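## Task

Carry the tray from the staging bench over to the work bench. One adapter in the centrifuge rotor already holds a water blank in its centre hole; insert the tray's sample tube (the one whose cap has an orange dot) into the centre hole of the adapter directly across from it, and insert the tray's remaining tube into the green rack. Every tube must be pushed fully down into its hole, and all rotor buckets must be left hanging vertically. Any tube reaching the floor means failure. The bottles on the tray must finish upright in the tray, and the tray must finish resting on the work bench with nothing overhanging its edge. Either or both robots may be used. At the end, open the grippers and back the robots away; nothing may count as placed if only a robot is holding it there. A robot that topples or is left leaning means failure.

## Robot and tools

ROBOTS. Two identical Hello Robot Stretch 3 units, r1 and r2. Each has a two-wheel differential base (0.33 m long, 0.34 m wide, small passive omni wheel at the back), a mast with a lift, and one telescoping arm that reaches out to the robot's RIGHT side. The base cannot slide sideways; to bring the gripper forward or back you drive the base. Turning in place pivots about the point between the drive wheels, 0.05 m behind the front edge. With arm retracted and wrist folded the swept radius is 0.28 m; an unfolded level wrist sticks out beyond that.

FRAMES. Base frame: origin on the floor between the drive wheels, x forward, y left, z up. Odometry frame = base frame at scene start. Each robot reports in its own frames, so only images, lidar and depth grids tell you where one robot is relative to the other. hand_pose is in the base frame, at the point where closed fingertips meet; with wrist joints at zero its x axis is up, y points back along the arm to the mast, z toward the robot's rear.

TOOL execute_actions. Arguments: actions, a list holding one action or nothing (empty list just reports state and pictures); cameras, an optional list of camera names (r1_head_camera, r1_nav_camera, r1_wrist_camera, r2_head_camera, r2_nav_camera, r2_wrist_camera, or all; omitted/null/all gives every camera, [] gives none). The action is an object keyed by robot name, r1 and/or r2; each robot gets its own separate entry. Inside a robot entry:
- base: exactly one of translate_m (relative straight drive in metres from the base's current spot, positive forward, -1 to 1) or rotate_rad (relative turn in place in radians, positive = counter-clockwise/left seen from above, -3.2 to 3.2). Both are offsets, not destinations.
- joints: absolute targets, each joint named individually: lift_m 0 to 1.1 (arm height on mast); arm_m 0 to 0.52 (extension); wrist_yaw_rad -1.345 to 4.42 (0 = along the arm, positive swings toward the front, 3.0 folded over base); wrist_pitch_rad -1.57 to 0.451 (0 level, negative tips fingers down); wrist_roll_rad -2.911 to 2.911 (0 = fingers side by side, level); gripper_m -0.089 to 0.179 (larger = wider; actual fingertip gap is about 0.007 less when nearly shut, 0.025 less when fully open, zero under 0.007); head_pan_rad -3.953 to 1.73 (0 forward, positive left, -1.57 looks along the arm); head_tilt_rad -1.53 to 0.419 (negative down). Done tolerances: lift/arm/gripper ±0.004, wrist yaw/roll and head ±0.02, pitch ±0.05.
- contact_limits: {arm_m: effort percent 1 to 100}; arm motion halts (contact_stop) near that motor effort (negative when retracting) and the cap stays until the next action. Too small halts instantly; values over the maximum are clipped.
All motions in an action start at once. Joints, bases or robots left out may keep pushing toward earlier targets without status showing it. Any unknown key or out-of-range number rejects the whole call. If a result reports a stop, later calls in the same reply are skipped.

TOOL wait: seconds 0 to 10; nothing new commanded, returns state and pictures.
TOOL zoom_image: camera name and region [x0, y0, x1, y1] in pixels of that camera's latest full image, top-left origin, at most 504 x 504.
TOOL finished_scene: scene number; ends the scene irreversibly and reports success. Call it only once the result will stay true on its own.

RESULT LINES. pictures lists the returned images in order. base_status / joint_status: how each commanded motion ended (done; off_target = stopped short, may still push; contact_stop, time_out, torque_fault = target dropped, then holds where it stopped unless slack or switched off). on_its_own: what uncommanded parts are doing; held at = target, not position. joint_positions, hand_pose. lidar_m: 12 ranges in metres from the base origin, 30-degree sectors, 1st straight ahead then counter-clockwise (4th left, 7th behind, 10th right), - = nothing; scan plane 0.17 m up, sees table legs not tops, range 0.15 to 12 m, blind to glass/clear plastic and own body, sees the other robot; mast and low lift can hide sectors 5, 6, 9, 10. wrist_depth_mm (45 to 1000) and head_depth_mm (280 to 4000, sideways image): 7x7 grids of median depths from top-left. base_odometry counts wheel turns (slip included); heading left-positive, -3.142 to 3.142. turned_by_wheels and turned_by_imu: turn since last result. base_tilt in degrees (forward, right positive), each with a fixed bias up to about 4 degrees. motor_effort: percent, positive toward larger joint values, bracket = peak of last action; readings carry sizeable fixed and random error. Positive wheel effort drives forward. Camera calibration lines (K, distortion, T_world_to_cam from base frame) come with small errors.

BEHAVIOUR AND CAUTIONS. Lift and arm stop and go slack when pushing firmly; a slack lift with a load can sink, and closing fingers on a surface raises it. Base, wrist and head have no contact stop and will keep shoving. A wrist servo overloaded for several seconds switches off for 10 s (torque_fault). Grip by commanding gripper_m below object width; release by going at least 0.02 above the touch value; neither reading nor done confirms a grasp, so check images. Fold or unfold the wrist only with lift_m 0.32 to 0.95, pitch -0.4, roll near 0; folded, the lift may go down to 0.25. With yaw below -0.4 keep pitch at -0.5 or lower. Fast base speed (0.30 m/s, 1.9 rad/s) needs lift under 0.30, arm under 0.03, yaw above 2.54; otherwise 0.10 m/s, 0.63 rad/s. Tipping risk: arm pushing on something rigid with the gripper above about 0.45 m, repeated pushes, driving while gripping or hooking something fixed, snagging furniture (worst reversing). If tilted, undo in small steps, free the gripper, lower lift to about 0.2. Robots must never press against each other: a base already touching the other robot presses hard with any further travel, and nothing in the state reports robot-robot contact. Two robots given the same drive can differ by up to 2.5 cm per metre, which strains a shared load. Objects may get an occasional small push. Avoid drops, slams and hard pushes; the robots hold the last command while you think.

Each tool is called by a JSON object that holds its "api" and its "payload", one argument or row to a line.

## Session

{"api": "execute_actions", "payload": {
  "actions": []
}}

Scene clock: 0.00 s.
r1.base_odometry: x=+0.000 y=+0.000 heading=+0.000 (m, m, rad; r1's odometry frame)
r1.turned_by_wheels: +0.000 (rad since the last result)
r1.turned_by_imu: +0.000 (rad since the last result)
r1.base_tilt: forward=-1.3 right=-1.6 (deg)
r1.lidar_m: 4.20 1.06 0.72 0.67 0.67 0.85 1.83 2.79 1.70 3.29 1.54 2.53
r1.head_depth_mm: 2077 3275 - - - 3330 2265 / 2131 3241 - - - 3316 2231 / 2135 3240 - - - 3261 2229 / 2131 3363 - - - 3199 2205 / 2168 3394 - - - 3177 2203 / 2204 3401 - - - 3104 2193 / 2187 2552 2639 2743 2783 2777 2152
r1.base_status: not commanded
r1.joint_positions: lift_m=+0.498 arm_m=+0.001 wrist_yaw_rad=+2.954 wrist_pitch_rad=-0.513 wrist_roll_rad=+0.012 gripper_m=+0.037 head_pan_rad=-0.011 head_tilt_rad=-0.013
r1.joint_status: not commanded
r1.motor_effort: left_wheel=-1 right_wheel=+0 lift_m=+22 arm_m=+0 wrist_yaw_rad=-1 wrist_pitch_rad=+6 wrist_roll_rad=+0 gripper_m=+0 head_pan_rad=+0 head_tilt_rad=+0 (%)
r1.hand_pose: x=+0.0181 y=+0.0621 z=+0.4900 quat_wxyz=(+0.244, +0.701, +0.114, +0.660) (m; r1's base frame)
r1.wrist_depth_mm: 559 - 620 673 742 768 831 / 623 - 701 735 812 892 915 / 673 737 773 814 916 959 - / 748 796 853 895 939 955 914 / 805 810 - 806 802 792 797 / 705 701 - 695 - 682 678 / 616 602 - 616 603 596 600
r2.base_odometry: x=+0.000 y=+0.000 heading=+0.000 (m, m, rad; r2's odometry frame)
r2.turned_by_wheels: +0.000 (rad since the last result)
r2.turned_by_imu: +0.000 (rad since the last result)
r2.base_tilt: forward=-0.2 right=-0.3 (deg)
r2.lidar_m: 1.65 1.97 2.30 1.00 0.77 0.75 0.80 1.16 4.05 1.71 1.45 3.31
r2.head_depth_mm: 1760 2597 3888 3815 3818 3510 2283 / 1751 2540 - - - 3384 2294 / 1759 2570 - - - 3158 2178 / 1752 2511 - - - 2833 2284 / 1732 2515 - - - 1770 2066 / 1745 2545 - - - 2897 2279 / 1742 2496 - - - 2875 2306
r2.base_status: not commanded
r2.joint_positions: lift_m=+0.505 arm_m=-0.003 wrist_yaw_rad=+3.042 wrist_pitch_rad=-0.514 wrist_roll_rad=-0.004 gripper_m=+0.037 head_pan_rad=+0.012 head_tilt_rad=-0.014
r2.joint_status: not commanded
r2.motor_effort: left_wheel=+0 right_wheel=+1 lift_m=+42 arm_m=+1 wrist_yaw_rad=+1 wrist_pitch_rad=+4 wrist_roll_rad=+0 gripper_m=+0 head_pan_rad=+0 head_tilt_rad=+3 (%)
r2.hand_pose: x=-0.0003 y=+0.0679 z=+0.4963 quat_wxyz=(+0.214, +0.690, +0.146, +0.676) (m; r2's base frame)
r2.wrist_depth_mm: 653 - - - - - - / 676 780 - - - - - / 705 826 - - - - - / 738 906 - - 977 979 963 / 748 846 - 841 841 823 826 / 736 736 - 726 699 716 707 / 653 646 644 654 634 633 628
pictures: r1_head_camera (sideways: a quarter turn clockwise sets it upright), r1_nav_camera (sideways: a quarter turn counterclockwise sets it upright), r1_wrist_camera, r2_head_camera (sideways: a quarter turn clockwise sets it upright), r2_nav_camera (sideways: a quarter turn counterclockwise sets it upright), r2_wrist_camera
Images, in order (width x height): r1_head_camera 896x504, r1_nav_camera 672x504, r1_wrist_camera 644x364, r2_head_camera 896x504, r2_nav_camera 672x504, r2_wrist_camera 644x364.

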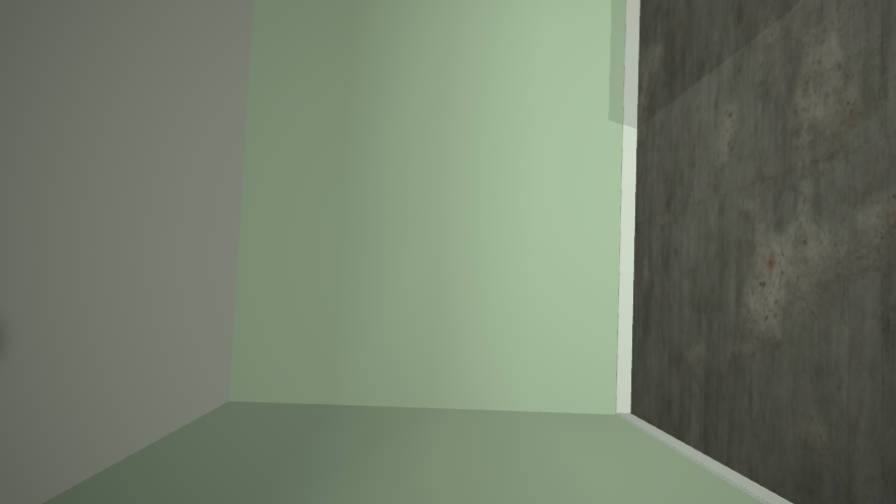

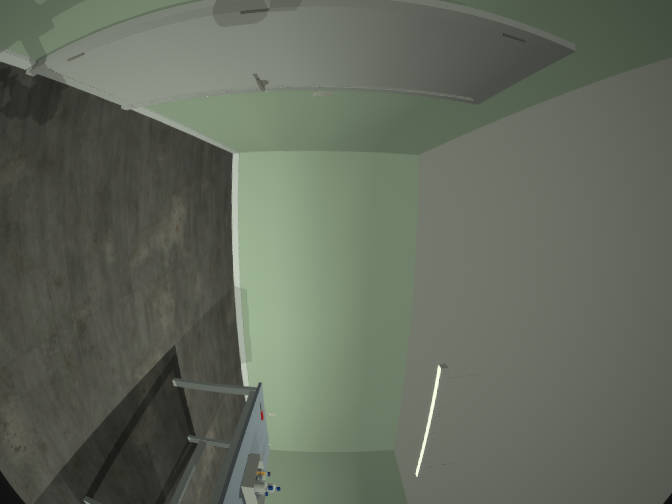

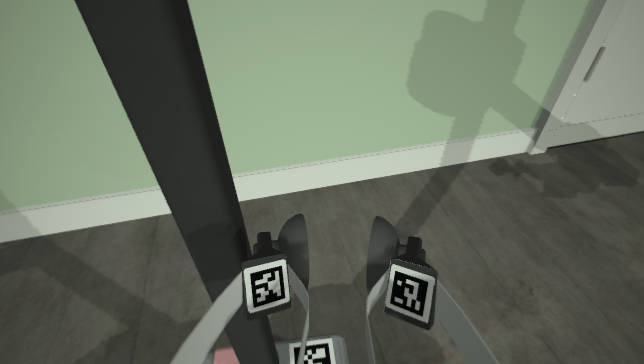

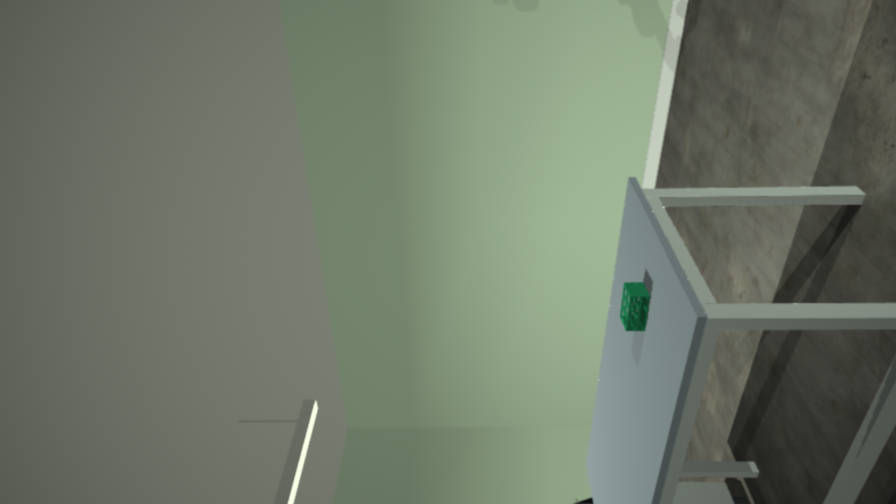

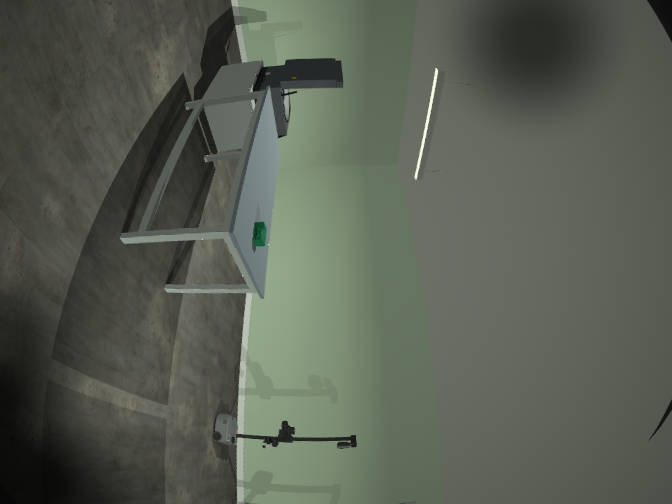

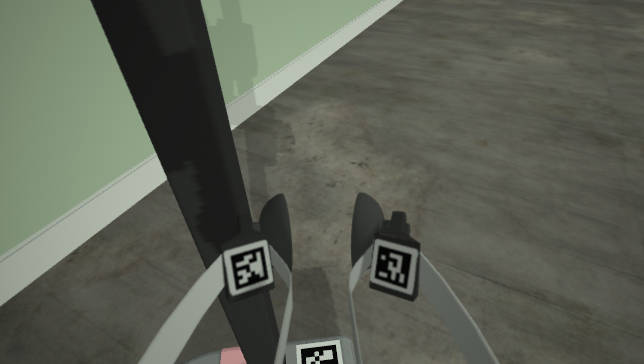

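{"api": "execute_actions", "payload": {
  "actions": [
    {"r1":{"joints":{"head_pan_rad":-0.9,"head_tilt_rad":-0.4}},"r2":{"joints":{"head_pan_rad":-1.2,"head_tilt_rad":-0.4}}}
  ],
  "cameras": ["r1_head_camera","r1_nav_camera","r2_head_camera","r2_nav_camera"]
}}

Scene clock: 1.90 s.
r1.base_odometry: x=+0.000 y=+0.000 heading=+0.000 (m, m, rad; r1's odometry frame)
r1.turned_by_wheels: +0.000 (rad since the last result)
r1.turned_by_imu: +0.000 (rad since the last result)
r1.base_tilt: forward=-1.4 right=-1.6 (deg)
r1.lidar_m: 4.18 1.06 0.72 0.66 0.67 0.85 1.83 2.80 1.70 3.28 1.54 2.53
r1.head_depth_mm: 3669 3958 - 3103 2298 1768 1419 / 3961 - - 3015 2278 1763 1426 / - - 2333 1699 2112 1745 1424 / - - 2177 2903 2257 1747 1404 / - - 2056 3001 2244 1744 1415 / - - 2548 3061 2225 1733 1406 / - - - 3007 2201 1729 1407
r1.base_status: not commanded
r1.joint_positions: lift_m=+0.498 arm_m=+0.001 wrist_yaw_rad=+2.954 wrist_pitch_rad=-0.513 wrist_roll_rad=+0.012 gripper_m=+0.037 head_pan_rad=-0.893 head_tilt_rad=-0.395
r1.joint_status: all done
r1.motor_effort: left_wheel=+0(1) right_wheel=+0(0) lift_m=+22(21) arm_m=+0(0) wrist_yaw_rad=-1(1) wrist_pitch_rad=+6(6) wrist_roll_rad=+1(0) gripper_m=+0(1) head_pan_rad=-5(58) head_tilt_rad=-1(24) (%)
r1.hand_pose: x=+0.0181 y=+0.0621 z=+0.4900 quat_wxyz=(+0.244, +0.701, +0.114, +0.660) (m; r1's base frame)
r1.wrist_depth_mm: 570 - 622 676 716 769 838 / 621 - 700 734 799 878 922 / 669 704 783 835 894 940 - / 750 792 859 894 934 940 929 / 798 821 - 791 817 802 779 / 704 700 - 682 - 673 674 / 625 600 - 620 592 604 613
r2.base_odometry: x=+0.000 y=+0.000 heading=+0.000 (m, m, rad; r2's odometry frame)
r2.turned_by_wheels: +0.000 (rad since the last result)
r2.turned_by_imu: +0.000 (rad since the last result)
r2.base_tilt: forward=-0.2 right=-0.2 (deg)
r2.lidar_m: 1.65 1.98 2.31 1.00 0.77 0.76 0.80 1.16 4.07 1.71 1.46 3.31
r2.head_depth_mm: - - - 3216 2340 1788 1426 / - - - 3058 2287 1786 1436 / - - - 2017 2451 1794 1425 / - - - 1878 2442 1770 1432 / 3942 - - 1727 2330 1725 1418 / 3731 3898 - 2071 2321 1782 1425 / 3462 3644 3851 3774 2440 1790 1429
r2.base_status: not commanded
r2.joint_positions: lift_m=+0.505 arm_m=-0.003 wrist_yaw_rad=+3.042 wrist_pitch_rad=-0.514 wrist_roll_rad=-0.004 gripper_m=+0.037 head_pan_rad=-1.193 head_tilt_rad=-0.395
r2.joint_status: all done
r2.motor_effort: left_wheel=+0(1) right_wheel=+1(1) lift_m=+43(43) arm_m=+1(1) wrist_yaw_rad=+0(1) wrist_pitch_rad=+4(4) wrist_roll_rad=+0(0) gripper_m=+0(0) head_pan_rad=-5(56) head_tilt_rad=-2(31) (%)
r2.hand_pose: x=-0.0003 y=+0.0679 z=+0.4963 quat_wxyz=(+0.214, +0.690, +0.146, +0.676) (m; r2's base frame)
r2.wrist_depth_mm: 654 - - - - - - / 685 781 - - - - - / 711 829 - - - - - / 748 896 - - 987 970 957 / 759 845 - 818 832 833 821 / 727 729 - 723 698 713 713 / 652 654 638 658 629 638 628
pictures: r1_head_camera (sideways: a quarter turn clockwise sets it upright), r1_nav_camera (sideways: a quarter turn counterclockwise sets it upright), r2_head_camera (sideways: a quarter turn clockwise sets it upright), r2_nav_camera (sideways: a quarter turn counterclockwise sets it upright)
camera_calibration (this result's frames):
r1_head_camera: T_world_to_cam=[[-0.310587, 0.308691, -0.899025, 1.19342], [0.740432, 0.67166, -0.0251754, 0.029455], [0.596067, -0.673486, -0.437173, 0.525019], [0, 0, 0, 1]] pos_world=[0.0359047, -0.0345886, 1.30318]
r1_nav_camera: T_world_to_cam=[[0.244687, -0.258552, 0.934494, -1.17191], [-0.802948, -0.594285, 0.0458184, 0.00320165], [0.54351, -0.761561, -0.353018, 0.41874], [0, 0, 0, 1]] pos_world=[0.0617324, 0.0177988, 1.24282]
r2_head_camera: T_world_to_cam=[[-0.129539, 0.327682, -0.935865, 1.23912], [0.939237, 0.343127, -0.00986325, 0.00639738], [0.317889, -0.880277, -0.35222, 0.416421], [0, 0, 0, 1]] pos_world=[0.0221292, -0.0416661, 1.30638]
r2_nav_camera: T_world_to_cam=[[0.103618, -0.362461, 0.926221, -1.16501], [-0.94407, -0.328935, -0.0231089, 0.0827928], [0.313043, -0.872023, -0.376272, 0.450225], [0, 0, 0, 1]] pos_world=[0.0579387, -0.0024329, 1.25038]
Images, in order (width x height): r1_head_camera 896x504, r1_nav_camera 672x504, r2_head_camera 896x504, r2_nav_camera 672x504.

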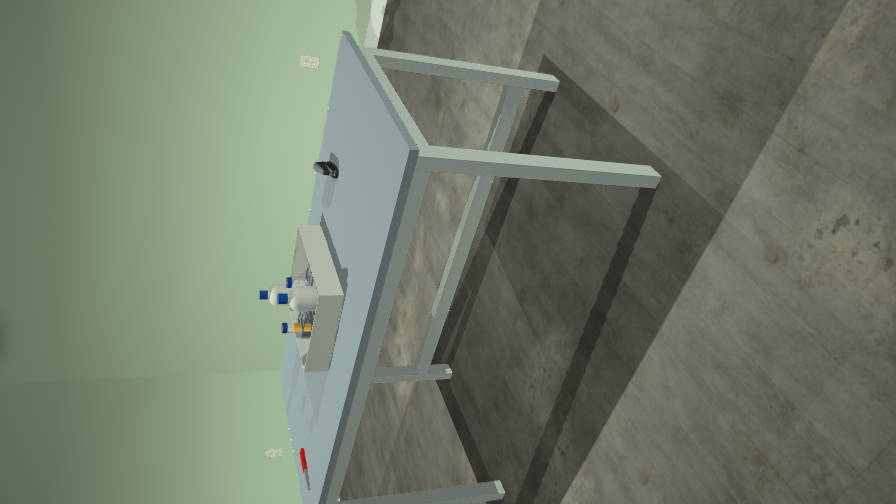

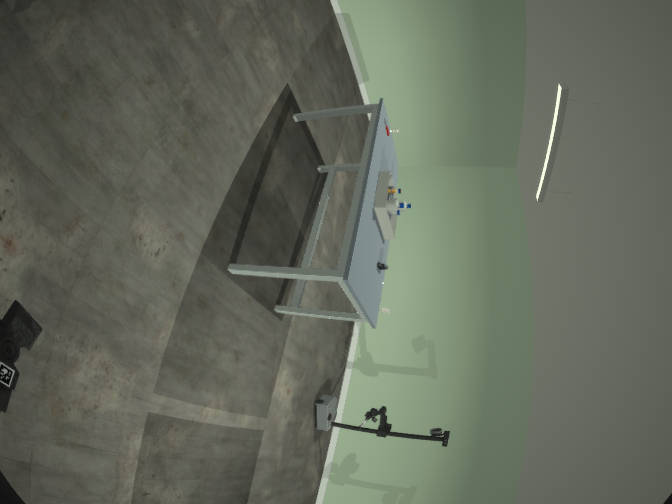

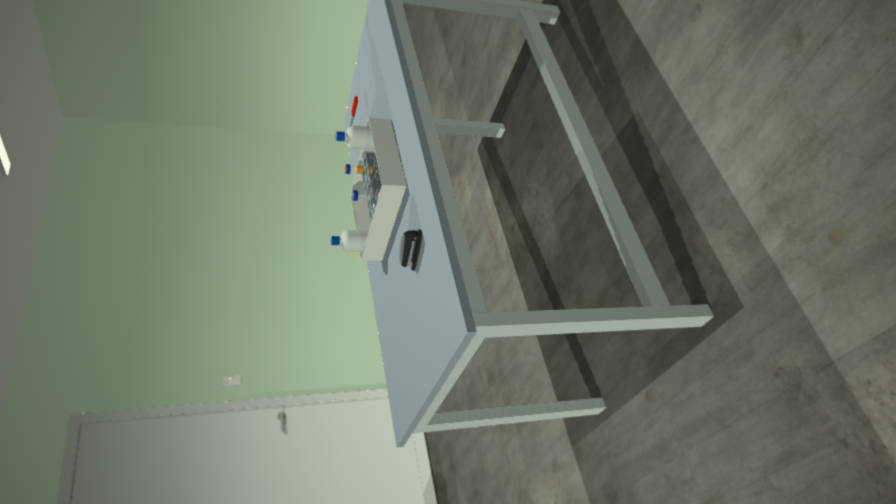

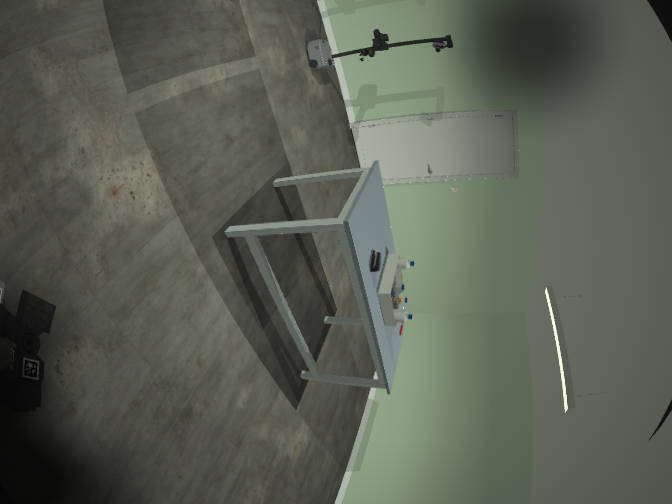

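{"api": "execute_actions", "payload": {
  "actions": [
    {"r1":{"base":{"rotate_rad":-0.485},"joints":{"lift_m":0.27,"wrist_pitch_rad":-0.4}},"r2":{"base":{"rotate_rad":1.556},"joints":{"lift_m":0.27,"wrist_pitch_rad":-0.4}}}
  ],
  "cameras": []
}}

{"api": "execute_actions", "payload": {
  "actions": [
    {"r1":{"base":{"translate_m":1.0}},"r2":{"base":{"translate_m":-1.0}}}
  ],
  "cameras": []
}}

{"api": "execute_actions", "payload": {
  "actions": [
    {"r1":{"base":{"translate_m":0.58}},"r2":{"base":{"translate_m":-0.62}}}
  ],
  "cameras": []
}}

{"api": "execute_actions", "payload": {
  "actions": [
    {"r1":{"base":{"rotate_rad":0.605},"joints":{"head_pan_rad":-1.57,"head_tilt_rad":-0.8}},"r2":{"base":{"rotate_rad":-0.588},"joints":{"head_pan_rad":-1.57,"head_tilt_rad":-0.8}}}
  ],
  "cameras": ["r1_head_camera","r2_head_camera"]
}}

Scene clock: 12.97 s.
r1.base_odometry: x=+0.000 y=+0.000 heading=-0.485 (m, m, rad; r1's odometry frame)
r1.turned_by_wheels: -0.485 (rad since the last result)
r1.turned_by_imu: -0.490 (rad since the last result)
r1.base_tilt: forward=-1.5 right=-1.5 (deg)
r1.lidar_m: 2.53 3.64 1.03 0.71 0.66 0.68 0.88 2.00 2.80 1.70 3.30 1.54
r1.head_depth_mm: 3502 3716 - 3264 2274 1759 1428 / 3497 3710 - 3238 2271 1731 1420 / 3593 3822 - 3226 2269 1735 1418 / 3602 3859 - 3205 2248 1746 1409 / 3597 3950 - 3158 2232 1736 1405 / 3697 - - 2954 2241 1729 1406 / 3802 - - 1633 2054 1727 1407
r1.base_status: done
r1.joint_positions: lift_m=+0.271 arm_m=+0.001 wrist_yaw_rad=+2.954 wrist_pitch_rad=-0.420 wrist_roll_rad=+0.012 gripper_m=+0.037 head_pan_rad=-0.893 head_tilt_rad=-0.395
r1.joint_status: all done
r1.motor_effort: left_wheel=+2(6) right_wheel=-2(4) lift_m=+8(18) arm_m=+0(0) wrist_yaw_rad=+0(0) wrist_pitch_rad=+8(8) wrist_roll_rad=+1(0) gripper_m=+0(1) head_pan_rad=-5(5) head_tilt_rad=-2(4) (%)
r1.hand_pose: x=+0.0205 y=+0.0746 z=+0.2829 quat_wxyz=(+0.212, +0.706, +0.081, +0.671) (m; r1's base frame)
r1.wrist_depth_mm: 504 - 685 821 - - - / 532 - 750 916 - - - / 559 616 818 872 905 900 893 / 590 652 719 682 698 694 691 / 577 578 606 562 583 578 557 / 486 496 - - - 473 463 / - - - - 407 408 406
r2.base_odometry: x=+0.000 y=+0.000 heading=+1.556 (m, m, rad; r2's odometry frame)
r2.turned_by_wheels: +1.556 (rad since the last result)
r2.turned_by_imu: +1.557 (rad since the last result)
r2.base_tilt: forward=-0.2 right=-0.2 (deg)
r2.lidar_m: 1.01 0.77 0.75 0.80 1.14 3.90 1.72 1.45 3.30 1.65 1.95 2.40
r2.head_depth_mm: - - - 3043 2404 1794 1425 / - - - 1853 2207 1801 1418 / - - - 3071 2313 1787 1415 / - - - 3244 2371 1800 1428 / - - 3321 3091 2410 1794 1421 / - - 3161 3300 2453 1797 1422 / - - - 3717 2445 1795 1428
r2.base_status: done
r2.joint_positions: lift_m=+0.270 arm_m=-0.003 wrist_yaw_rad=+3.042 wrist_pitch_rad=-0.422 wrist_roll_rad=-0.004 gripper_m=+0.037 head_pan_rad=-1.193 head_tilt_rad=-0.396
r2.joint_status: all done
r2.motor_effort: left_wheel=-3(9) right_wheel=+4(14) lift_m=+33(35) arm_m=+1(1) wrist_yaw_rad=+1(0) wrist_pitch_rad=+6(6) wrist_roll_rad=+0(0) gripper_m=+1(0) head_pan_rad=-4(4) head_tilt_rad=-2(2) (%)
r2.hand_pose: x=+0.0009 y=+0.0805 z=+0.2821 quat_wxyz=(+0.182, +0.696, +0.114, +0.685) (m; r2's base frame)
r2.wrist_depth_mm: - - 976 857 747 674 600 / - - - 922 799 713 646 / 944 928 929 895 841 760 688 / 734 725 713 713 693 694 686 / 596 595 - 586 578 564 569 / 506 520 - - 474 484 479 / - - - - 422 420 416
pictures: none
No camera images: the call's "cameras" was empty. Leave "cameras" out to get every camera's image.

Scene clock: 17.90 s.
r1.base_odometry: x=+0.885 y=-0.466 heading=-0.485 (m, m, rad; r1's odometry frame)
r1.turned_by_wheels: +0.000 (rad since the last result)
r1.turned_by_imu: +0.004 (rad since the last result)
r1.base_tilt: forward=-1.4 right=-1.5 (deg)
r1.lidar_m: 1.53 3.37 1.89 1.28 1.23 1.25 1.63 3.72 2.02 3.73 0.80 1.48
r1.head_depth_mm: 2982 3229 3389 3270 2282 1757 1430 / 3016 3250 3461 1349 938 1599 1319 / 3049 3228 3487 1340 942 1735 1411 / 3094 3351 3600 1325 971 1737 1420 / 3185 3333 3689 1318 971 1731 1406 / 3166 3432 3723 1247 1010 1741 1400 / 3215 3527 3743 1109 1004 1727 1402
r1.base_status: done
r1.joint_positions: lift_m=+0.271 arm_m=+0.001 wrist_yaw_rad=+2.954 wrist_pitch_rad=-0.420 wrist_roll_rad=+0.012 gripper_m=+0.037 head_pan_rad=-0.893 head_tilt_rad=-0.396
r1.joint_status: not commanded
r1.motor_effort: left_wheel=+1(9) right_wheel=-2(4) lift_m=+8(8) arm_m=+0(0) wrist_yaw_rad=+0(0) wrist_pitch_rad=+8(9) wrist_roll_rad=+0(0) gripper_m=+0(0) head_pan_rad=-5(5) head_tilt_rad=-3(2) (%)
r1.hand_pose: x=+0.0205 y=+0.0747 z=+0.2831 quat_wxyz=(+0.212, +0.706, +0.081, +0.671) (m; r1's base frame)
r1.wrist_depth_mm: 872 - - - - - - / 942 - - - - - - / 925 876 918 930 909 925 923 / 717 695 707 688 699 673 680 / 580 574 597 573 595 560 558 / 491 505 - - - 473 475 / - - - - 404 412 403
r2.base_odometry: x=-0.015 y=-1.000 heading=+1.556 (m, m, rad; r2's odometry frame)
r2.turned_by_wheels: +0.000 (rad since the last result)
r2.turned_by_imu: +0.000 (rad since the last result)
r2.base_tilt: forward=-0.2 right=-0.3 (deg)
r2.lidar_m: 1.74 1.34 1.30 1.38 1.99 3.35 0.98 0.75 0.73 3.63 2.01 4.15
r2.head_depth_mm: 3553 3700 3916 3781 2422 1790 1419 / 3986 - - 3763 2400 1783 1426 / - - - 3795 2416 1780 1433 / - - - 3513 2457 1792 1419 / - - - 3470 2428 1792 1424 / - - - 3055 2219 1803 1434 / - - 3512 3458 2456 1801 1423
r2.base_status: done
r2.joint_positions: lift_m=+0.270 arm_m=-0.003 wrist_yaw_rad=+3.042 wrist_pitch_rad=-0.421 wrist_roll_rad=-0.004 gripper_m=+0.037 head_pan_rad=-1.193 head_tilt_rad=-0.396
r2.joint_status: not commanded
r2.motor_effort: left_wheel=-3(12) right_wheel=+5(8) lift_m=+33(34) arm_m=+1(1) wrist_yaw_rad=+0(1) wrist_pitch_rad=+7(7) wrist_roll_rad=+0(0) gripper_m=+1(0) head_pan_rad=-5(4) head_tilt_rad=-2(2) (%)
r2.hand_pose: x=+0.0009 y=+0.0806 z=+0.2823 quat_wxyz=(+0.182, +0.696, +0.114, +0.685) (m; r2's base frame)
r2.wrist_depth_mm: - - - - - - - / - - - - - - - / 956 944 913 921 909 879 866 / 743 728 714 710 698 692 677 / 598 594 - 576 574 568 566 / 504 514 - - 475 483 480 / 449 - - - 424 420 420
pictures: none
No camera images: the call's "cameras" was empty. Leave "cameras" out to get every camera's image.

Scene clock: 21.60 s.
r1.base_odometry: x=+1.398 y=-0.736 heading=-0.485 (m, m, rad; r1's odometry frame)
r1.turned_by_wheels: +0.000 (rad since the last result)
r1.turned_by_imu: +0.002 (rad since the last result)
r1.base_tilt: forward=-1.4 right=-1.5 (deg)
r1.lidar_m: 0.95 2.91 2.38 1.64 1.54 1.57 2.07 3.77 0.73 0.73 1.12 1.14
r1.head_depth_mm: 2686 2889 3130 3245 946 725 591 / 2705 2928 3160 3188 941 726 604 / 2736 2985 3190 3216 745 723 620 / 2815 2969 3171 1694 902 719 619 / 2874 3069 3278 1040 894 718 636 / 2908 3111 3352 1311 885 713 1299 / 2929 3135 3389 1291 920 713 1296
r1.base_status: done
r1.joint_positions: lift_m=+0.271 arm_m=+0.001 wrist_yaw_rad=+2.954 wrist_pitch_rad=-0.419 wrist_roll_rad=+0.012 gripper_m=+0.037 head_pan_rad=-0.893 head_tilt_rad=-0.396
r1.joint_status: not commanded
r1.motor_effort: left_wheel=+1(10) right_wheel=-1(5) lift_m=+8(8) arm_m=+0(0) wrist_yaw_rad=+0(0) wrist_pitch_rad=+8(8) wrist_roll_rad=+0(0) gripper_m=+0(1) head_pan_rad=-5(5) head_tilt_rad=-2(2) (%)
r1.hand_pose: x=+0.0205 y=+0.0747 z=+0.2831 quat_wxyz=(+0.212, +0.706, +0.081, +0.671) (m; r1's base frame)
r1.wrist_depth_mm: - - - - - - - / - - - - - - - / 950 910 938 956 893 899 878 / 721 713 694 698 700 701 695 / 579 575 594 574 586 562 563 / 479 498 - - - 472 474 / - - - - 404 415 413
r2.base_odometry: x=-0.024 y=-1.620 heading=+1.556 (m, m, rad; r2's odometry frame)
r2.turned_by_wheels: +0.000 (rad since the last result)
r2.turned_by_imu: +0.000 (rad since the last result)
r2.base_tilt: forward=-0.2 right=-0.2 (deg)
r2.lidar_m: 2.20 1.69 1.65 1.74 2.50 2.86 0.52 0.40 0.39 0.41 0.59 2.42
r2.head_depth_mm: 3225 3333 3496 3512 1011 746 594 / 3487 3688 3928 3789 1018 748 594 / - - - 3777 1012 747 1312 / - - - 3726 2461 779 1312 / - - - 3770 2406 1674 1390 / - - - 3487 2416 1805 1430 / - - - 3452 2418 1801 1434
r2.base_status: done
r2.joint_positions: lift_m=+0.270 arm_m=-0.003 wrist_yaw_rad=+3.042 wrist_pitch_rad=-0.421 wrist_roll_rad=-0.004 gripper_m=+0.037 head_pan_rad=-1.193 head_tilt_rad=-0.396
r2.joint_status: not commanded
r2.motor_effort: left_wheel=-2(11) right_wheel=+4(8) lift_m=+34(34) arm_m=+1(1) wrist_yaw_rad=-1(1) wrist_pitch_rad=+6(6) wrist_roll_rad=+0(0) gripper_m=+0(0) head_pan_rad=-5(5) head_tilt_rad=-2(2) (%)
r2.hand_pose: x=+0.0009 y=+0.0806 z=+0.2823 quat_wxyz=(+0.182, +0.696, +0.114, +0.685) (m; r2's base frame)
r2.wrist_depth_mm: - - - - - - - / - - - - - - - / 975 926 921 912 901 875 876 / 743 734 719 716 701 692 685 / 593 601 - 582 573 569 563 / 505 515 - - 474 482 479 / 448 - - - 425 419 417
pictures: none
No camera images: the call's "cameras" was empty. Leave "cameras" out to get every camera's image.

Scene clock: 23.10 s.
r1.base_odometry: x=+1.398 y=-0.736 heading=+0.120 (m, m, rad; r1's odometry frame)
r1.turned_by_wheels: +0.605 (rad since the last result)
r1.turned_by_imu: +0.611 (rad since the last result)
r1.base_tilt: forward=-1.4 right=-1.4 (deg)
r1.lidar_m: 2.90 2.19 1.58 1.53 1.58 2.23 2.37 0.73 1.16 1.12 1.16 0.95
r1.head_depth_mm: 2780 1111 871 718 1435 1305 1156 / 2847 1114 874 718 1450 1305 1155 / 2917 1046 789 719 1470 1296 1157 / 2898 1031 777 720 1482 1299 1153 / 2897 962 800 718 1478 1299 1154 / 2981 997 800 716 1474 1313 1158 / 2993 1115 872 719 1518 1316 1156
r1.base_status: done
r1.joint_positions: lift_m=+0.271 arm_m=+0.001 wrist_yaw_rad=+2.954 wrist_pitch_rad=-0.419 wrist_roll_rad=+0.012 gripper_m=+0.037 head_pan_rad=-1.563 head_tilt_rad=-0.791
r1.joint_status: all done
r1.motor_effort: left_wheel=-2(7) right_wheel=+2(7) lift_m=+8(8) arm_m=+0(0) wrist_yaw_rad=+0(1) wrist_pitch_rad=+8(8) wrist_roll_rad=+1(0) gripper_m=+1(0) head_pan_rad=-6(49) head_tilt_rad=-2(25) (%)
r1.hand_pose: x=+0.0205 y=+0.0747 z=+0.2831 quat_wxyz=(+0.212, +0.706, +0.081, +0.671) (m; r1's base frame)
r1.wrist_depth_mm: - - - - - - - / - - - - - - - / 950 891 921 912 925 900 912 / 707 707 706 713 692 696 689 / 569 579 600 559 584 554 557 / 485 503 - - - 482 468 / - - - - 405 412 410
r2.base_odometry: x=-0.024 y=-1.620 heading=+0.968 (m, m, rad; r2's odometry frame)
r2.turned_by_wheels: -0.588 (rad since the last result)
r2.turned_by_imu: -0.587 (rad since the last result)
r2.base_tilt: forward=-0.2 right=-0.3 (deg)
r2.lidar_m: 2.42 2.34 1.71 1.65 1.71 2.34 2.85 0.56 0.41 0.39 0.41 0.55
r2.head_depth_mm: 2706 3021 991 751 637 1309 1085 / 2676 2994 884 689 636 1308 1098 / 2699 2994 956 703 636 1291 1105 / 2630 2969 842 706 632 1291 1104 / 2564 2896 893 747 632 1295 1097 / 2666 2947 992 770 632 1285 1091 / 2634 2961 988 773 632 1280 1101
r2.base_status: done
r2.joint_positions: lift_m=+0.270 arm_m=-0.003 wrist_yaw_rad=+3.042 wrist_pitch_rad=-0.421 wrist_roll_rad=-0.004 gripper_m=+0.037 head_pan_rad=-1.563 head_tilt_rad=-0.791
r2.joint_status: all done
r2.motor_effort: left_wheel=+2(10) right_wheel=-3(10) lift_m=+34(34) arm_m=+1(1) wrist_yaw_rad=+0(0) wrist_pitch_rad=+6(6) wrist_roll_rad=+0(0) gripper_m=+0(0) head_pan_rad=-5(39) head_tilt_rad=-5(37) (%)
r2.hand_pose: x=+0.0009 y=+0.0806 z=+0.2823 quat_wxyz=(+0.182, +0.696, +0.114, +0.685) (m; r2's base frame)
r2.wrist_depth_mm: - - - - - - - / - - - - - - - / 951 941 919 914 899 881 876 / 739 725 708 701 702 697 683 / 599 590 - 580 567 569 564 / 502 516 - - 476 487 484 / 447 - - - 420 420 419
pictures: r1_head_camera (sideways: a quarter turn clockwise sets it upright), r2_head_camera (sideways: a quarter turn clockwise sets it upright)
camera_calibration (this result's frames):
r1_head_camera: T_world_to_cam=[[-0.0542136, 0.747765, -0.661746, 0.88254], [0.997421, 0.0717665, -0.000618511, -0.00408982], [0.0470287, -0.660074, -0.749727, 0.93497], [0, 0, 0, 1]] pos_world=[0.00795449, -0.0424902, 1.28499]
r2_head_camera: T_world_to_cam=[[-0.00473345, 0.685951, -0.727633, 0.966825], [0.999704, -0.0141122, -0.0198072, 0.0189667], [-0.0238553, -0.727511, -0.685681, 0.852364], [0, 0, 0, 1]] pos_world=[0.00594873, -0.0428222, 1.28832]
Images, in order (width x height): r1_head_camera 896x504, r2_head_camera 896x504.

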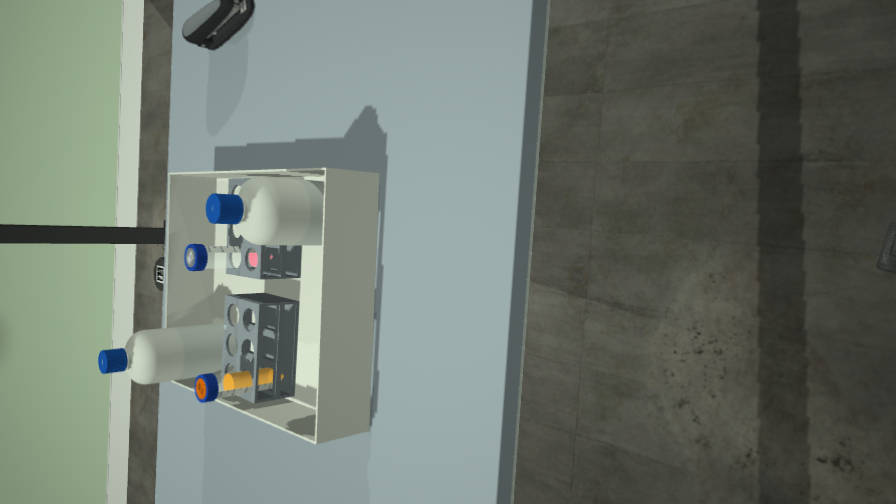

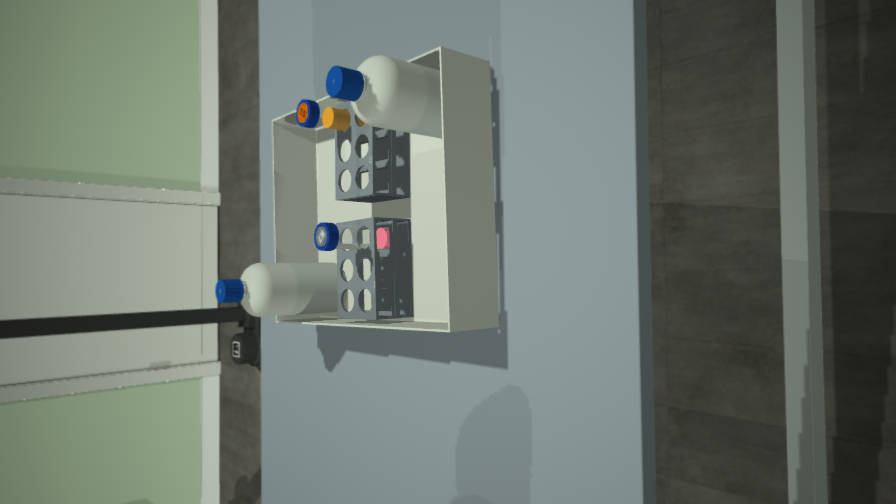

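{"api": "execute_actions", "payload": {
  "actions": [
    {"r1":{"joints":{"lift_m":0.94}},"r2":{"joints":{"lift_m":0.94}}}
  ],
  "cameras": []
}}

{"api": "execute_actions", "payload": {
  "actions": [
    {"r1":{"joints":{"wrist_yaw_rad":0}},"r2":{"joints":{"wrist_yaw_rad":0}}}
  ],
  "cameras": []
}}

{"api": "execute_actions", "payload": {
  "actions": [
    {"r1":{"joints":{"lift_m":1.1,"wrist_pitch_rad":-1.57,"wrist_roll_rad":1.57,"gripper_m":0.07}},"r2":{"joints":{"lift_m":1.1,"wrist_pitch_rad":-1.57,"wrist_roll_rad":1.57,"gripper_m":0.07}}}
  ],
  "cameras": []
}}

Scene clock: 33.03 s.
r1.base_odometry: x=+1.398 y=-0.736 heading=+0.120 (m, m, rad; r1's odometry frame)
r1.turned_by_wheels: +0.000 (rad since the last result)
r1.turned_by_imu: +0.001 (rad since the last result)
r1.base_tilt: forward=-1.4 right=-1.5 (deg)
r1.lidar_m: 2.91 2.18 1.57 1.53 1.59 2.23 2.38 0.73 1.16 1.12 1.16 0.95
r1.head_depth_mm: 2843 1114 872 735 - 1260 1149 / 2884 1117 871 736 - - 1172 / 2890 1045 789 726 - - - / 2862 1024 779 738 - 1258 1191 / 2943 962 800 715 - 1285 1154 / 3043 999 800 717 1504 1304 1160 / 2962 1118 877 720 1506 1308 1156
r1.base_status: not commanded
r1.joint_positions: lift_m=+0.939 arm_m=+0.001 wrist_yaw_rad=+2.954 wrist_pitch_rad=-0.419 wrist_roll_rad=+0.012 gripper_m=+0.037 head_pan_rad=-1.563 head_tilt_rad=-0.791
r1.joint_status: all done
r1.motor_effort: left_wheel=-3(2) right_wheel=+2(2) lift_m=+32(35) arm_m=+0(0) wrist_yaw_rad=+0(0) wrist_pitch_rad=+8(8) wrist_roll_rad=+0(1) gripper_m=+1(1) head_pan_rad=-5(5) head_tilt_rad=-4(4) (%)
r1.hand_pose: x=+0.0205 y=+0.0747 z=+0.9516 quat_wxyz=(+0.212, +0.706, +0.081, +0.671) (m; r1's base frame)
r1.wrist_depth_mm: - - - - - - - / - - - - - - - / - - - - - - - / - - - - - - - / - - - - - - - / - - - - - - - / - - - - - - -
r2.base_odometry: x=-0.024 y=-1.620 heading=+0.968 (m, m, rad; r2's odometry frame)
r2.turned_by_wheels: +0.000 (rad since the last result)
r2.turned_by_imu: +0.000 (rad since the last result)
r2.base_tilt: forward=-0.1 right=-0.3 (deg)
r2.lidar_m: 2.42 2.35 1.71 1.65 1.71 2.34 2.86 0.56 0.41 0.39 0.40 0.55
r2.head_depth_mm: 2750 2976 994 800 - 1258 1085 / 2731 2999 880 678 - 1255 1103 / 2671 2968 954 706 - - - / 2636 2996 841 705 - - 1022 / 2528 2863 889 746 - - 1103 / 2645 2995 991 769 648 1240 1101 / 2658 2929 983 772 632 1283 1105
r2.base_status: not commanded
r2.joint_positions: lift_m=+0.940 arm_m=-0.003 wrist_yaw_rad=+3.042 wrist_pitch_rad=-0.421 wrist_roll_rad=-0.004 gripper_m=+0.037 head_pan_rad=-1.563 head_tilt_rad=-0.791
r2.joint_status: all done
r2.motor_effort: left_wheel=+2(2) right_wheel=-3(3) lift_m=+51(52) arm_m=+1(1) wrist_yaw_rad=+0(0) wrist_pitch_rad=+6(6) wrist_roll_rad=+0(0) gripper_m=+1(1) head_pan_rad=-4(4) head_tilt_rad=-6(5) (%)
r2.hand_pose: x=+0.0009 y=+0.0806 z=+0.9518 quat_wxyz=(+0.182, +0.696, +0.114, +0.685) (m; r2's base frame)
r2.wrist_depth_mm: - - - - - - - / - - - - - - - / - - - - - - - / - - - - - - - / - - - - - - - / - - - - - - - / - - - - - - -
pictures: none
No camera images: the call's "cameras" was empty. Leave "cameras" out to get every camera's image.

Scene clock: 35.53 s.
r1.base_odometry: x=+1.398 y=-0.736 heading=+0.120 (m, m, rad; r1's odometry frame)
r1.turned_by_wheels: +0.000 (rad since the last result)
r1.turned_by_imu: +0.000 (rad since the last result)
r1.base_tilt: forward=-1.4 right=-1.5 (deg)
r1.lidar_m: 2.91 2.18 1.58 1.53 1.58 2.23 2.37 0.73 1.16 1.12 1.16 0.95
r1.head_depth_mm: 2820 1114 872 735 - - - / 2899 1114 877 763 - - 1111 / 2907 1040 790 - - - 1140 / 2854 1024 775 717 1465 1305 1155 / 2928 961 800 720 1481 1308 1158 / 2984 1001 800 721 1473 1302 1154 / 2952 1116 875 720 1518 1306 1157
r1.base_status: not commanded
r1.joint_positions: lift_m=+0.939 arm_m=+0.001 wrist_yaw_rad=+0.002 wrist_pitch_rad=-0.419 wrist_roll_rad=+0.012 gripper_m=+0.037 head_pan_rad=-1.563 head_tilt_rad=-0.791
r1.joint_status: all done
r1.motor_effort: left_wheel=-2(2) right_wheel=+2(2) lift_m=+32(32) arm_m=+0(0) wrist_yaw_rad=-3(3) wrist_pitch_rad=+8(8) wrist_roll_rad=+0(0) gripper_m=-1(0) head_pan_rad=-5(5) head_tilt_rad=-4(3) (%)
r1.hand_pose: x=-0.0211 y=-0.3698 z=+0.9516 quat_wxyz=(+0.688, +0.147, -0.695, -0.148) (m; r1's base frame)
r1.wrist_depth_mm: - - - - - - - / - - 766 941 - - - / 706 700 633 483 716 707 679 / 550 533 496 485 540 547 521 / 438 447 441 438 453 431 435 / 369 371 373 367 - 362 368 / - - - - - 329 325
r2.base_odometry: x=-0.024 y=-1.620 heading=+0.968 (m, m, rad; r2's odometry frame)
r2.turned_by_wheels: +0.000 (rad since the last result)
r2.turned_by_imu: +0.000 (rad since the last result)
r2.base_tilt: forward=-0.2 right=-0.2 (deg)
r2.lidar_m: 2.42 2.35 1.71 1.65 1.71 2.34 2.85 0.56 0.41 0.39 0.41 0.55
r2.head_depth_mm: 2682 3002 996 799 - - - / 2705 3045 884 675 - - 1102 / 2683 3022 958 809 - - 1099 / 2662 2956 839 799 - 1280 1102 / 1456 2859 890 749 634 1286 1100 / 2664 2941 987 771 632 1284 1096 / 2649 2913 988 771 630 1290 1100
r2.base_status: not commanded
r2.joint_positions: lift_m=+0.940 arm_m=-0.003 wrist_yaw_rad=+0.002 wrist_pitch_rad=-0.421 wrist_roll_rad=-0.004 gripper_m=+0.037 head_pan_rad=-1.563 head_tilt_rad=-0.791
r2.joint_status: all done
r2.motor_effort: left_wheel=+2(2) right_wheel=-3(3) lift_m=+51(51) arm_m=+1(1) wrist_yaw_rad=-3(4) wrist_pitch_rad=+6(6) wrist_roll_rad=+0(0) gripper_m=+0(1) head_pan_rad=-5(4) head_tilt_rad=-5(5) (%)
r2.hand_pose: x=-0.0210 y=-0.3664 z=+0.9518 quat_wxyz=(+0.693, +0.149, -0.689, -0.147) (m; r2's base frame)
r2.wrist_depth_mm: - - - - - - - / - - - 703 - - - / 740 726 711 563 557 642 675 / 567 553 522 539 450 493 524 / 430 453 451 394 403 418 435 / 377 384 368 378 364 372 370 / 335 333 330 328 327 324 323
pictures: none
No camera images: the call's "cameras" was empty. Leave "cameras" out to get every camera's image.

Scene clock: 37.83 s.
r1.base_odometry: x=+1.398 y=-0.736 heading=+0.120 (m, m, rad; r1's odometry frame)
r1.turned_by_wheels: +0.000 (rad since the last result)
r1.turned_by_imu: +0.000 (rad since the last result)
r1.base_tilt: forward=-1.4 right=-1.5 (deg)
r1.lidar_m: 2.91 2.18 1.58 1.53 1.58 2.22 2.37 0.73 1.16 1.12 1.17 0.95
r1.head_depth_mm: - - - - - - 1152 / 2812 - - - - - - / 2848 1044 755 - - - 1152 / 2882 1036 778 769 - 1258 1160 / 2906 965 801 723 1477 1308 1152 / 2989 998 801 719 1472 1307 1160 / 3013 1112 873 718 1512 1313 1161
r1.base_status: not commanded
r1.joint_positions: lift_m=+1.099 arm_m=+0.001 wrist_yaw_rad=+0.002 wrist_pitch_rad=-1.542 wrist_roll_rad=+1.566 gripper_m=+0.070 head_pan_rad=-1.563 head_tilt_rad=-0.791
r1.joint_status: all done
joint sent to its limit — the command would take r1.wrist_pitch_rad past its lower limit, so that joint was sent only as far as its limit.
r1.motor_effort: left_wheel=-2(2) right_wheel=+2(2) lift_m=+32(33) arm_m=+0(0) wrist_yaw_rad=-2(3) wrist_pitch_rad=-3(7) wrist_roll_rad=+2(2) gripper_m=+0(85) head_pan_rad=-5(5) head_tilt_rad=-4(4) (%)
r1.hand_pose: x=-0.0216 y=-0.1286 z=+0.9811 quat_wxyz=(+0.003, +0.002, -0.717, -0.697) (m; r1's base frame)
r1.wrist_depth_mm: 370 - - - - - - / 374 - - - - - - / 392 - - - - - - / 402 - - - - - - / 411 - - - - - - / 430 - - - - - - / 431 - - - - - -
r2.base_odometry: x=-0.024 y=-1.620 heading=+0.968 (m, m, rad; r2's odometry frame)
r2.turned_by_wheels: +0.000 (rad since the last result)
r2.turned_by_imu: +0.000 (rad since the last result)
r2.base_tilt: forward=-0.2 right=-0.3 (deg)
r2.lidar_m: 2.42 2.34 1.71 1.65 1.71 2.33 2.86 0.56 0.41 0.39 0.41 0.55
r2.head_depth_mm: - - - - - 1286 1088 / - - - - - - 1105 / - - - - - - - / 2683 2909 857 794 - - 1102 / 2546 2893 888 778 - 1253 1104 / 2652 2927 985 770 632 1284 1100 / 2640 2949 985 770 633 1289 1105
r2.base_status: not commanded
r2.joint_positions: lift_m=+1.100 arm_m=-0.003 wrist_yaw_rad=+0.002 wrist_pitch_rad=-1.561 wrist_roll_rad=+1.565 gripper_m=+0.070 head_pan_rad=-1.563 head_tilt_rad=-0.791
r2.joint_status: all done
r2.motor_effort: left_wheel=+3(3) right_wheel=-3(3) lift_m=+51(52) arm_m=+1(1) wrist_yaw_rad=-2(2) wrist_pitch_rad=-2(4) wrist_roll_rad=+2(2) gripper_m=+1(80) head_pan_rad=-4(4) head_tilt_rad=-5(5) (%)
r2.hand_pose: x=-0.0216 y=-0.1204 z=+0.9820 quat_wxyz=(+0.003, +0.002, -0.710, -0.704) (m; r2's base frame)
r2.wrist_depth_mm: 366 - - - - - - / 378 - - - - - - / 389 402 - - - - - / 407 404 - - - - - / 420 422 - - - - - / 433 431 - - - - - / 454 456 - - - - -
pictures: none
No camera images: the call's "cameras" was empty. Leave "cameras" out to get every camera's image.

{"api": "execute_actions", "payload": {
  "actions": [
    {"r1":{"base":{"translate_m":0.13},"joints":{"arm_m":0.495,"lift_m":1.0}},"r2":{"base":{"translate_m":-0.06},"joints":{"arm_m":0.418,"lift_m":1.0}}}
  ],
  "cameras": ["r1_head_camera","r2_head_camera","r1_wrist_camera","r2_wrist_camera"]
}}

Scene clock: 45.10 s.
r1.base_odometry: x=+1.527 y=-0.721 heading=+0.120 (m, m, rad; r1's odometry frame)
r1.turned_by_wheels: +0.000 (rad since the last result)
r1.turned_by_imu: +0.001 (rad since the last result)
r1.base_tilt: forward=-1.4 right=-1.5 (deg)
r1.lidar_m: 2.78 2.18 1.61 1.53 1.60 2.24 2.50 0.83 1.16 1.12 1.17 0.84
r1.head_depth_mm: 2886 1108 843 719 1430 1300 1155 / 2934 1012 744 717 1431 1313 1157 / 1433 1019 818 718 1475 1312 1149 / 2929 923 871 719 1467 1301 1156 / 2949 1116 853 718 1474 1310 1157 / 3007 1116 876 720 1505 1310 1158 / 2991 1121 878 719 1508 1310 1160
r1.base_status: done
r1.joint_positions: lift_m=+1.001 arm_m=+0.495 wrist_yaw_rad=+0.000 wrist_pitch_rad=-1.543 wrist_roll_rad=+1.568 gripper_m=+0.070 head_pan_rad=-1.563 head_tilt_rad=-0.791
r1.joint_status: all done
r1.motor_effort: left_wheel=-3(4) right_wheel=+2(5) lift_m=+8(27) arm_m=+4(6) wrist_yaw_rad=-1(2) wrist_pitch_rad=-3(3) wrist_roll_rad=+2(2) gripper_m=-1(0) head_pan_rad=-4(5) head_tilt_rad=-3(3) (%)
r1.hand_pose: x=-0.0215 y=-0.6224 z=+0.8827 quat_wxyz=(+0.002, +0.001, -0.717, -0.697) (m; r1's base frame)
r1.wrist_depth_mm: 92 98 131 257 254 249 927 / 214 115 133 261 259 257 924 / 225 148 167 270 266 259 - / 228 281 279 275 274 269 - / 259 291 286 285 277 275 - / 242 295 - 292 291 284 - / 251 277 305 304 295 297 -
r2.base_odometry: x=-0.058 y=-1.669 heading=+0.968 (m, m, rad; r2's odometry frame)
r2.turned_by_wheels: +0.000 (rad since the last result)
r2.turned_by_imu: +0.000 (rad since the last result)
r2.base_tilt: forward=-0.2 right=-0.2 (deg)
r2.lidar_m: 2.48 2.34 1.71 1.65 1.71 2.34 2.80 0.56 0.41 0.39 0.40 0.55
r2.head_depth_mm: 2599 - 998 775 637 1314 1085 / - 3020 991 707 633 1318 1106 / - 3016 839 691 636 1286 1095 / 776 - 914 707 633 1286 1098 / 1491 2929 840 706 633 1287 1102 / 2627 2965 985 748 631 1277 1100 / 2667 2967 981 766 632 1280 1096
r2.base_status: done
r2.joint_positions: lift_m=+1.000 arm_m=+0.418 wrist_yaw_rad=+0.000 wrist_pitch_rad=-1.562 wrist_roll_rad=+1.566 gripper_m=+0.070 head_pan_rad=-1.563 head_tilt_rad=-0.791
r2.joint_status: all done
r2.motor_effort: left_wheel=+3(4) right_wheel=-3(9) lift_m=+34(42) arm_m=+3(7) wrist_yaw_rad=-1(2) wrist_pitch_rad=-1(2) wrist_roll_rad=+1(2) gripper_m=+0(1) head_pan_rad=-4(4) head_tilt_rad=-5(5) (%)
r2.hand_pose: x=-0.0215 y=-0.5404 z=+0.8826 quat_wxyz=(+0.002, +0.001, -0.710, -0.704) (m; r2's base frame)
r2.wrist_depth_mm: 208 204 121 189 258 256 947 / 214 244 132 264 266 266 267 / 223 271 277 275 275 273 - / 258 280 287 286 283 283 - / 271 274 296 297 294 291 - / 245 272 311 305 309 302 - / 186 287 317 317 318 316 -
pictures: r1_head_camera (sideways: a quarter turn clockwise sets it upright), r1_wrist_camera, r2_head_camera (sideways: a quarter turn clockwise sets it upright), r2_wrist_camera
camera_calibration (this result's frames):
r1_head_camera: T_world_to_cam=[[-0.053943, 0.747785, -0.661747, 0.882539], [0.997447, 0.0714056, -0.000618515, -0.00408997], [0.0467899, -0.660091, -0.749727, 0.934972], [0, 0, 0, 1]] pos_world=[0.00793911, -0.0424909, 1.28499]
r1_wrist_camera: T_world_to_cam=[[-0.0211422, 0.998222, -0.0557304, 0.675389], [0.988778, 0.0291227, 0.146527, -0.0484221], [0.147889, -0.052007, -0.987636, 1.00782], [0, 0, 0, 1]] pos_world=[-0.0868877, -0.620364, 1.04009]
r2_head_camera: T_world_to_cam=[[-0.00464661, 0.685951, -0.727633, 0.966825], [0.999702, -0.0142388, -0.0198072, 0.0189667], [-0.0239474, -0.727508, -0.685681, 0.852365], [0, 0, 0, 1]] pos_world=[0.00594331, -0.0428222, 1.28832]
r2_wrist_camera: T_world_to_cam=[[0.0277572, 0.999577, -0.00871129, 0.548899], [0.973068, -0.0250239, 0.229157, -0.169124], [0.228842, -0.0148374, -0.973351, 1.02526], [0, 0, 0, 1]] pos_world=[-0.0852892, -0.537687, 1.04148]
Images, in order (width x height): r1_head_camera 896x504, r1_wrist_camera 644x364, r2_head_camera 896x504, r2_wrist_camera 644x364.

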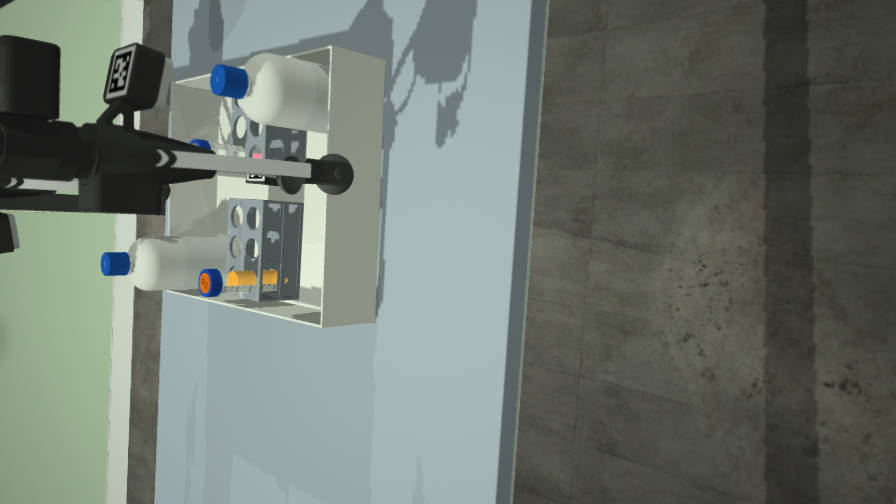

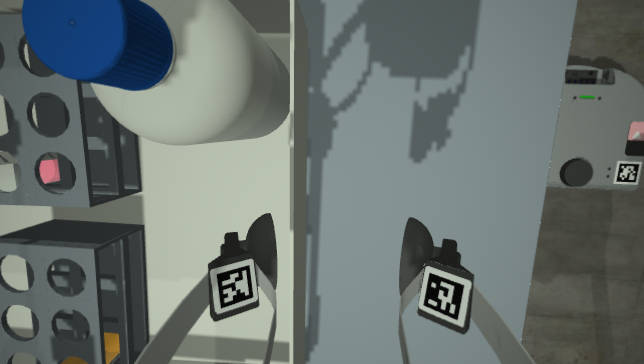

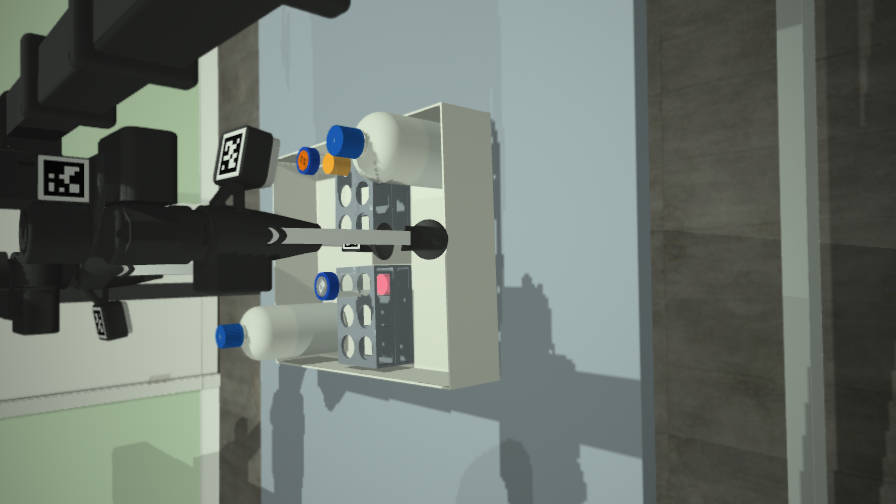

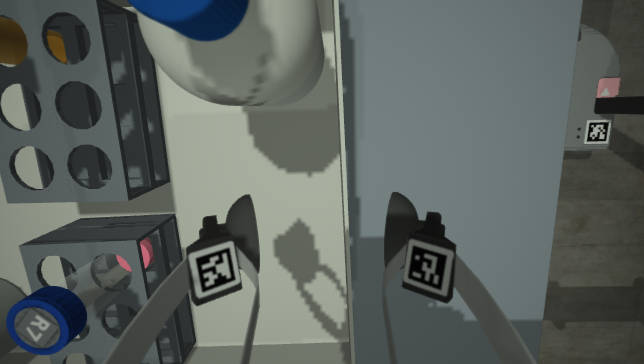

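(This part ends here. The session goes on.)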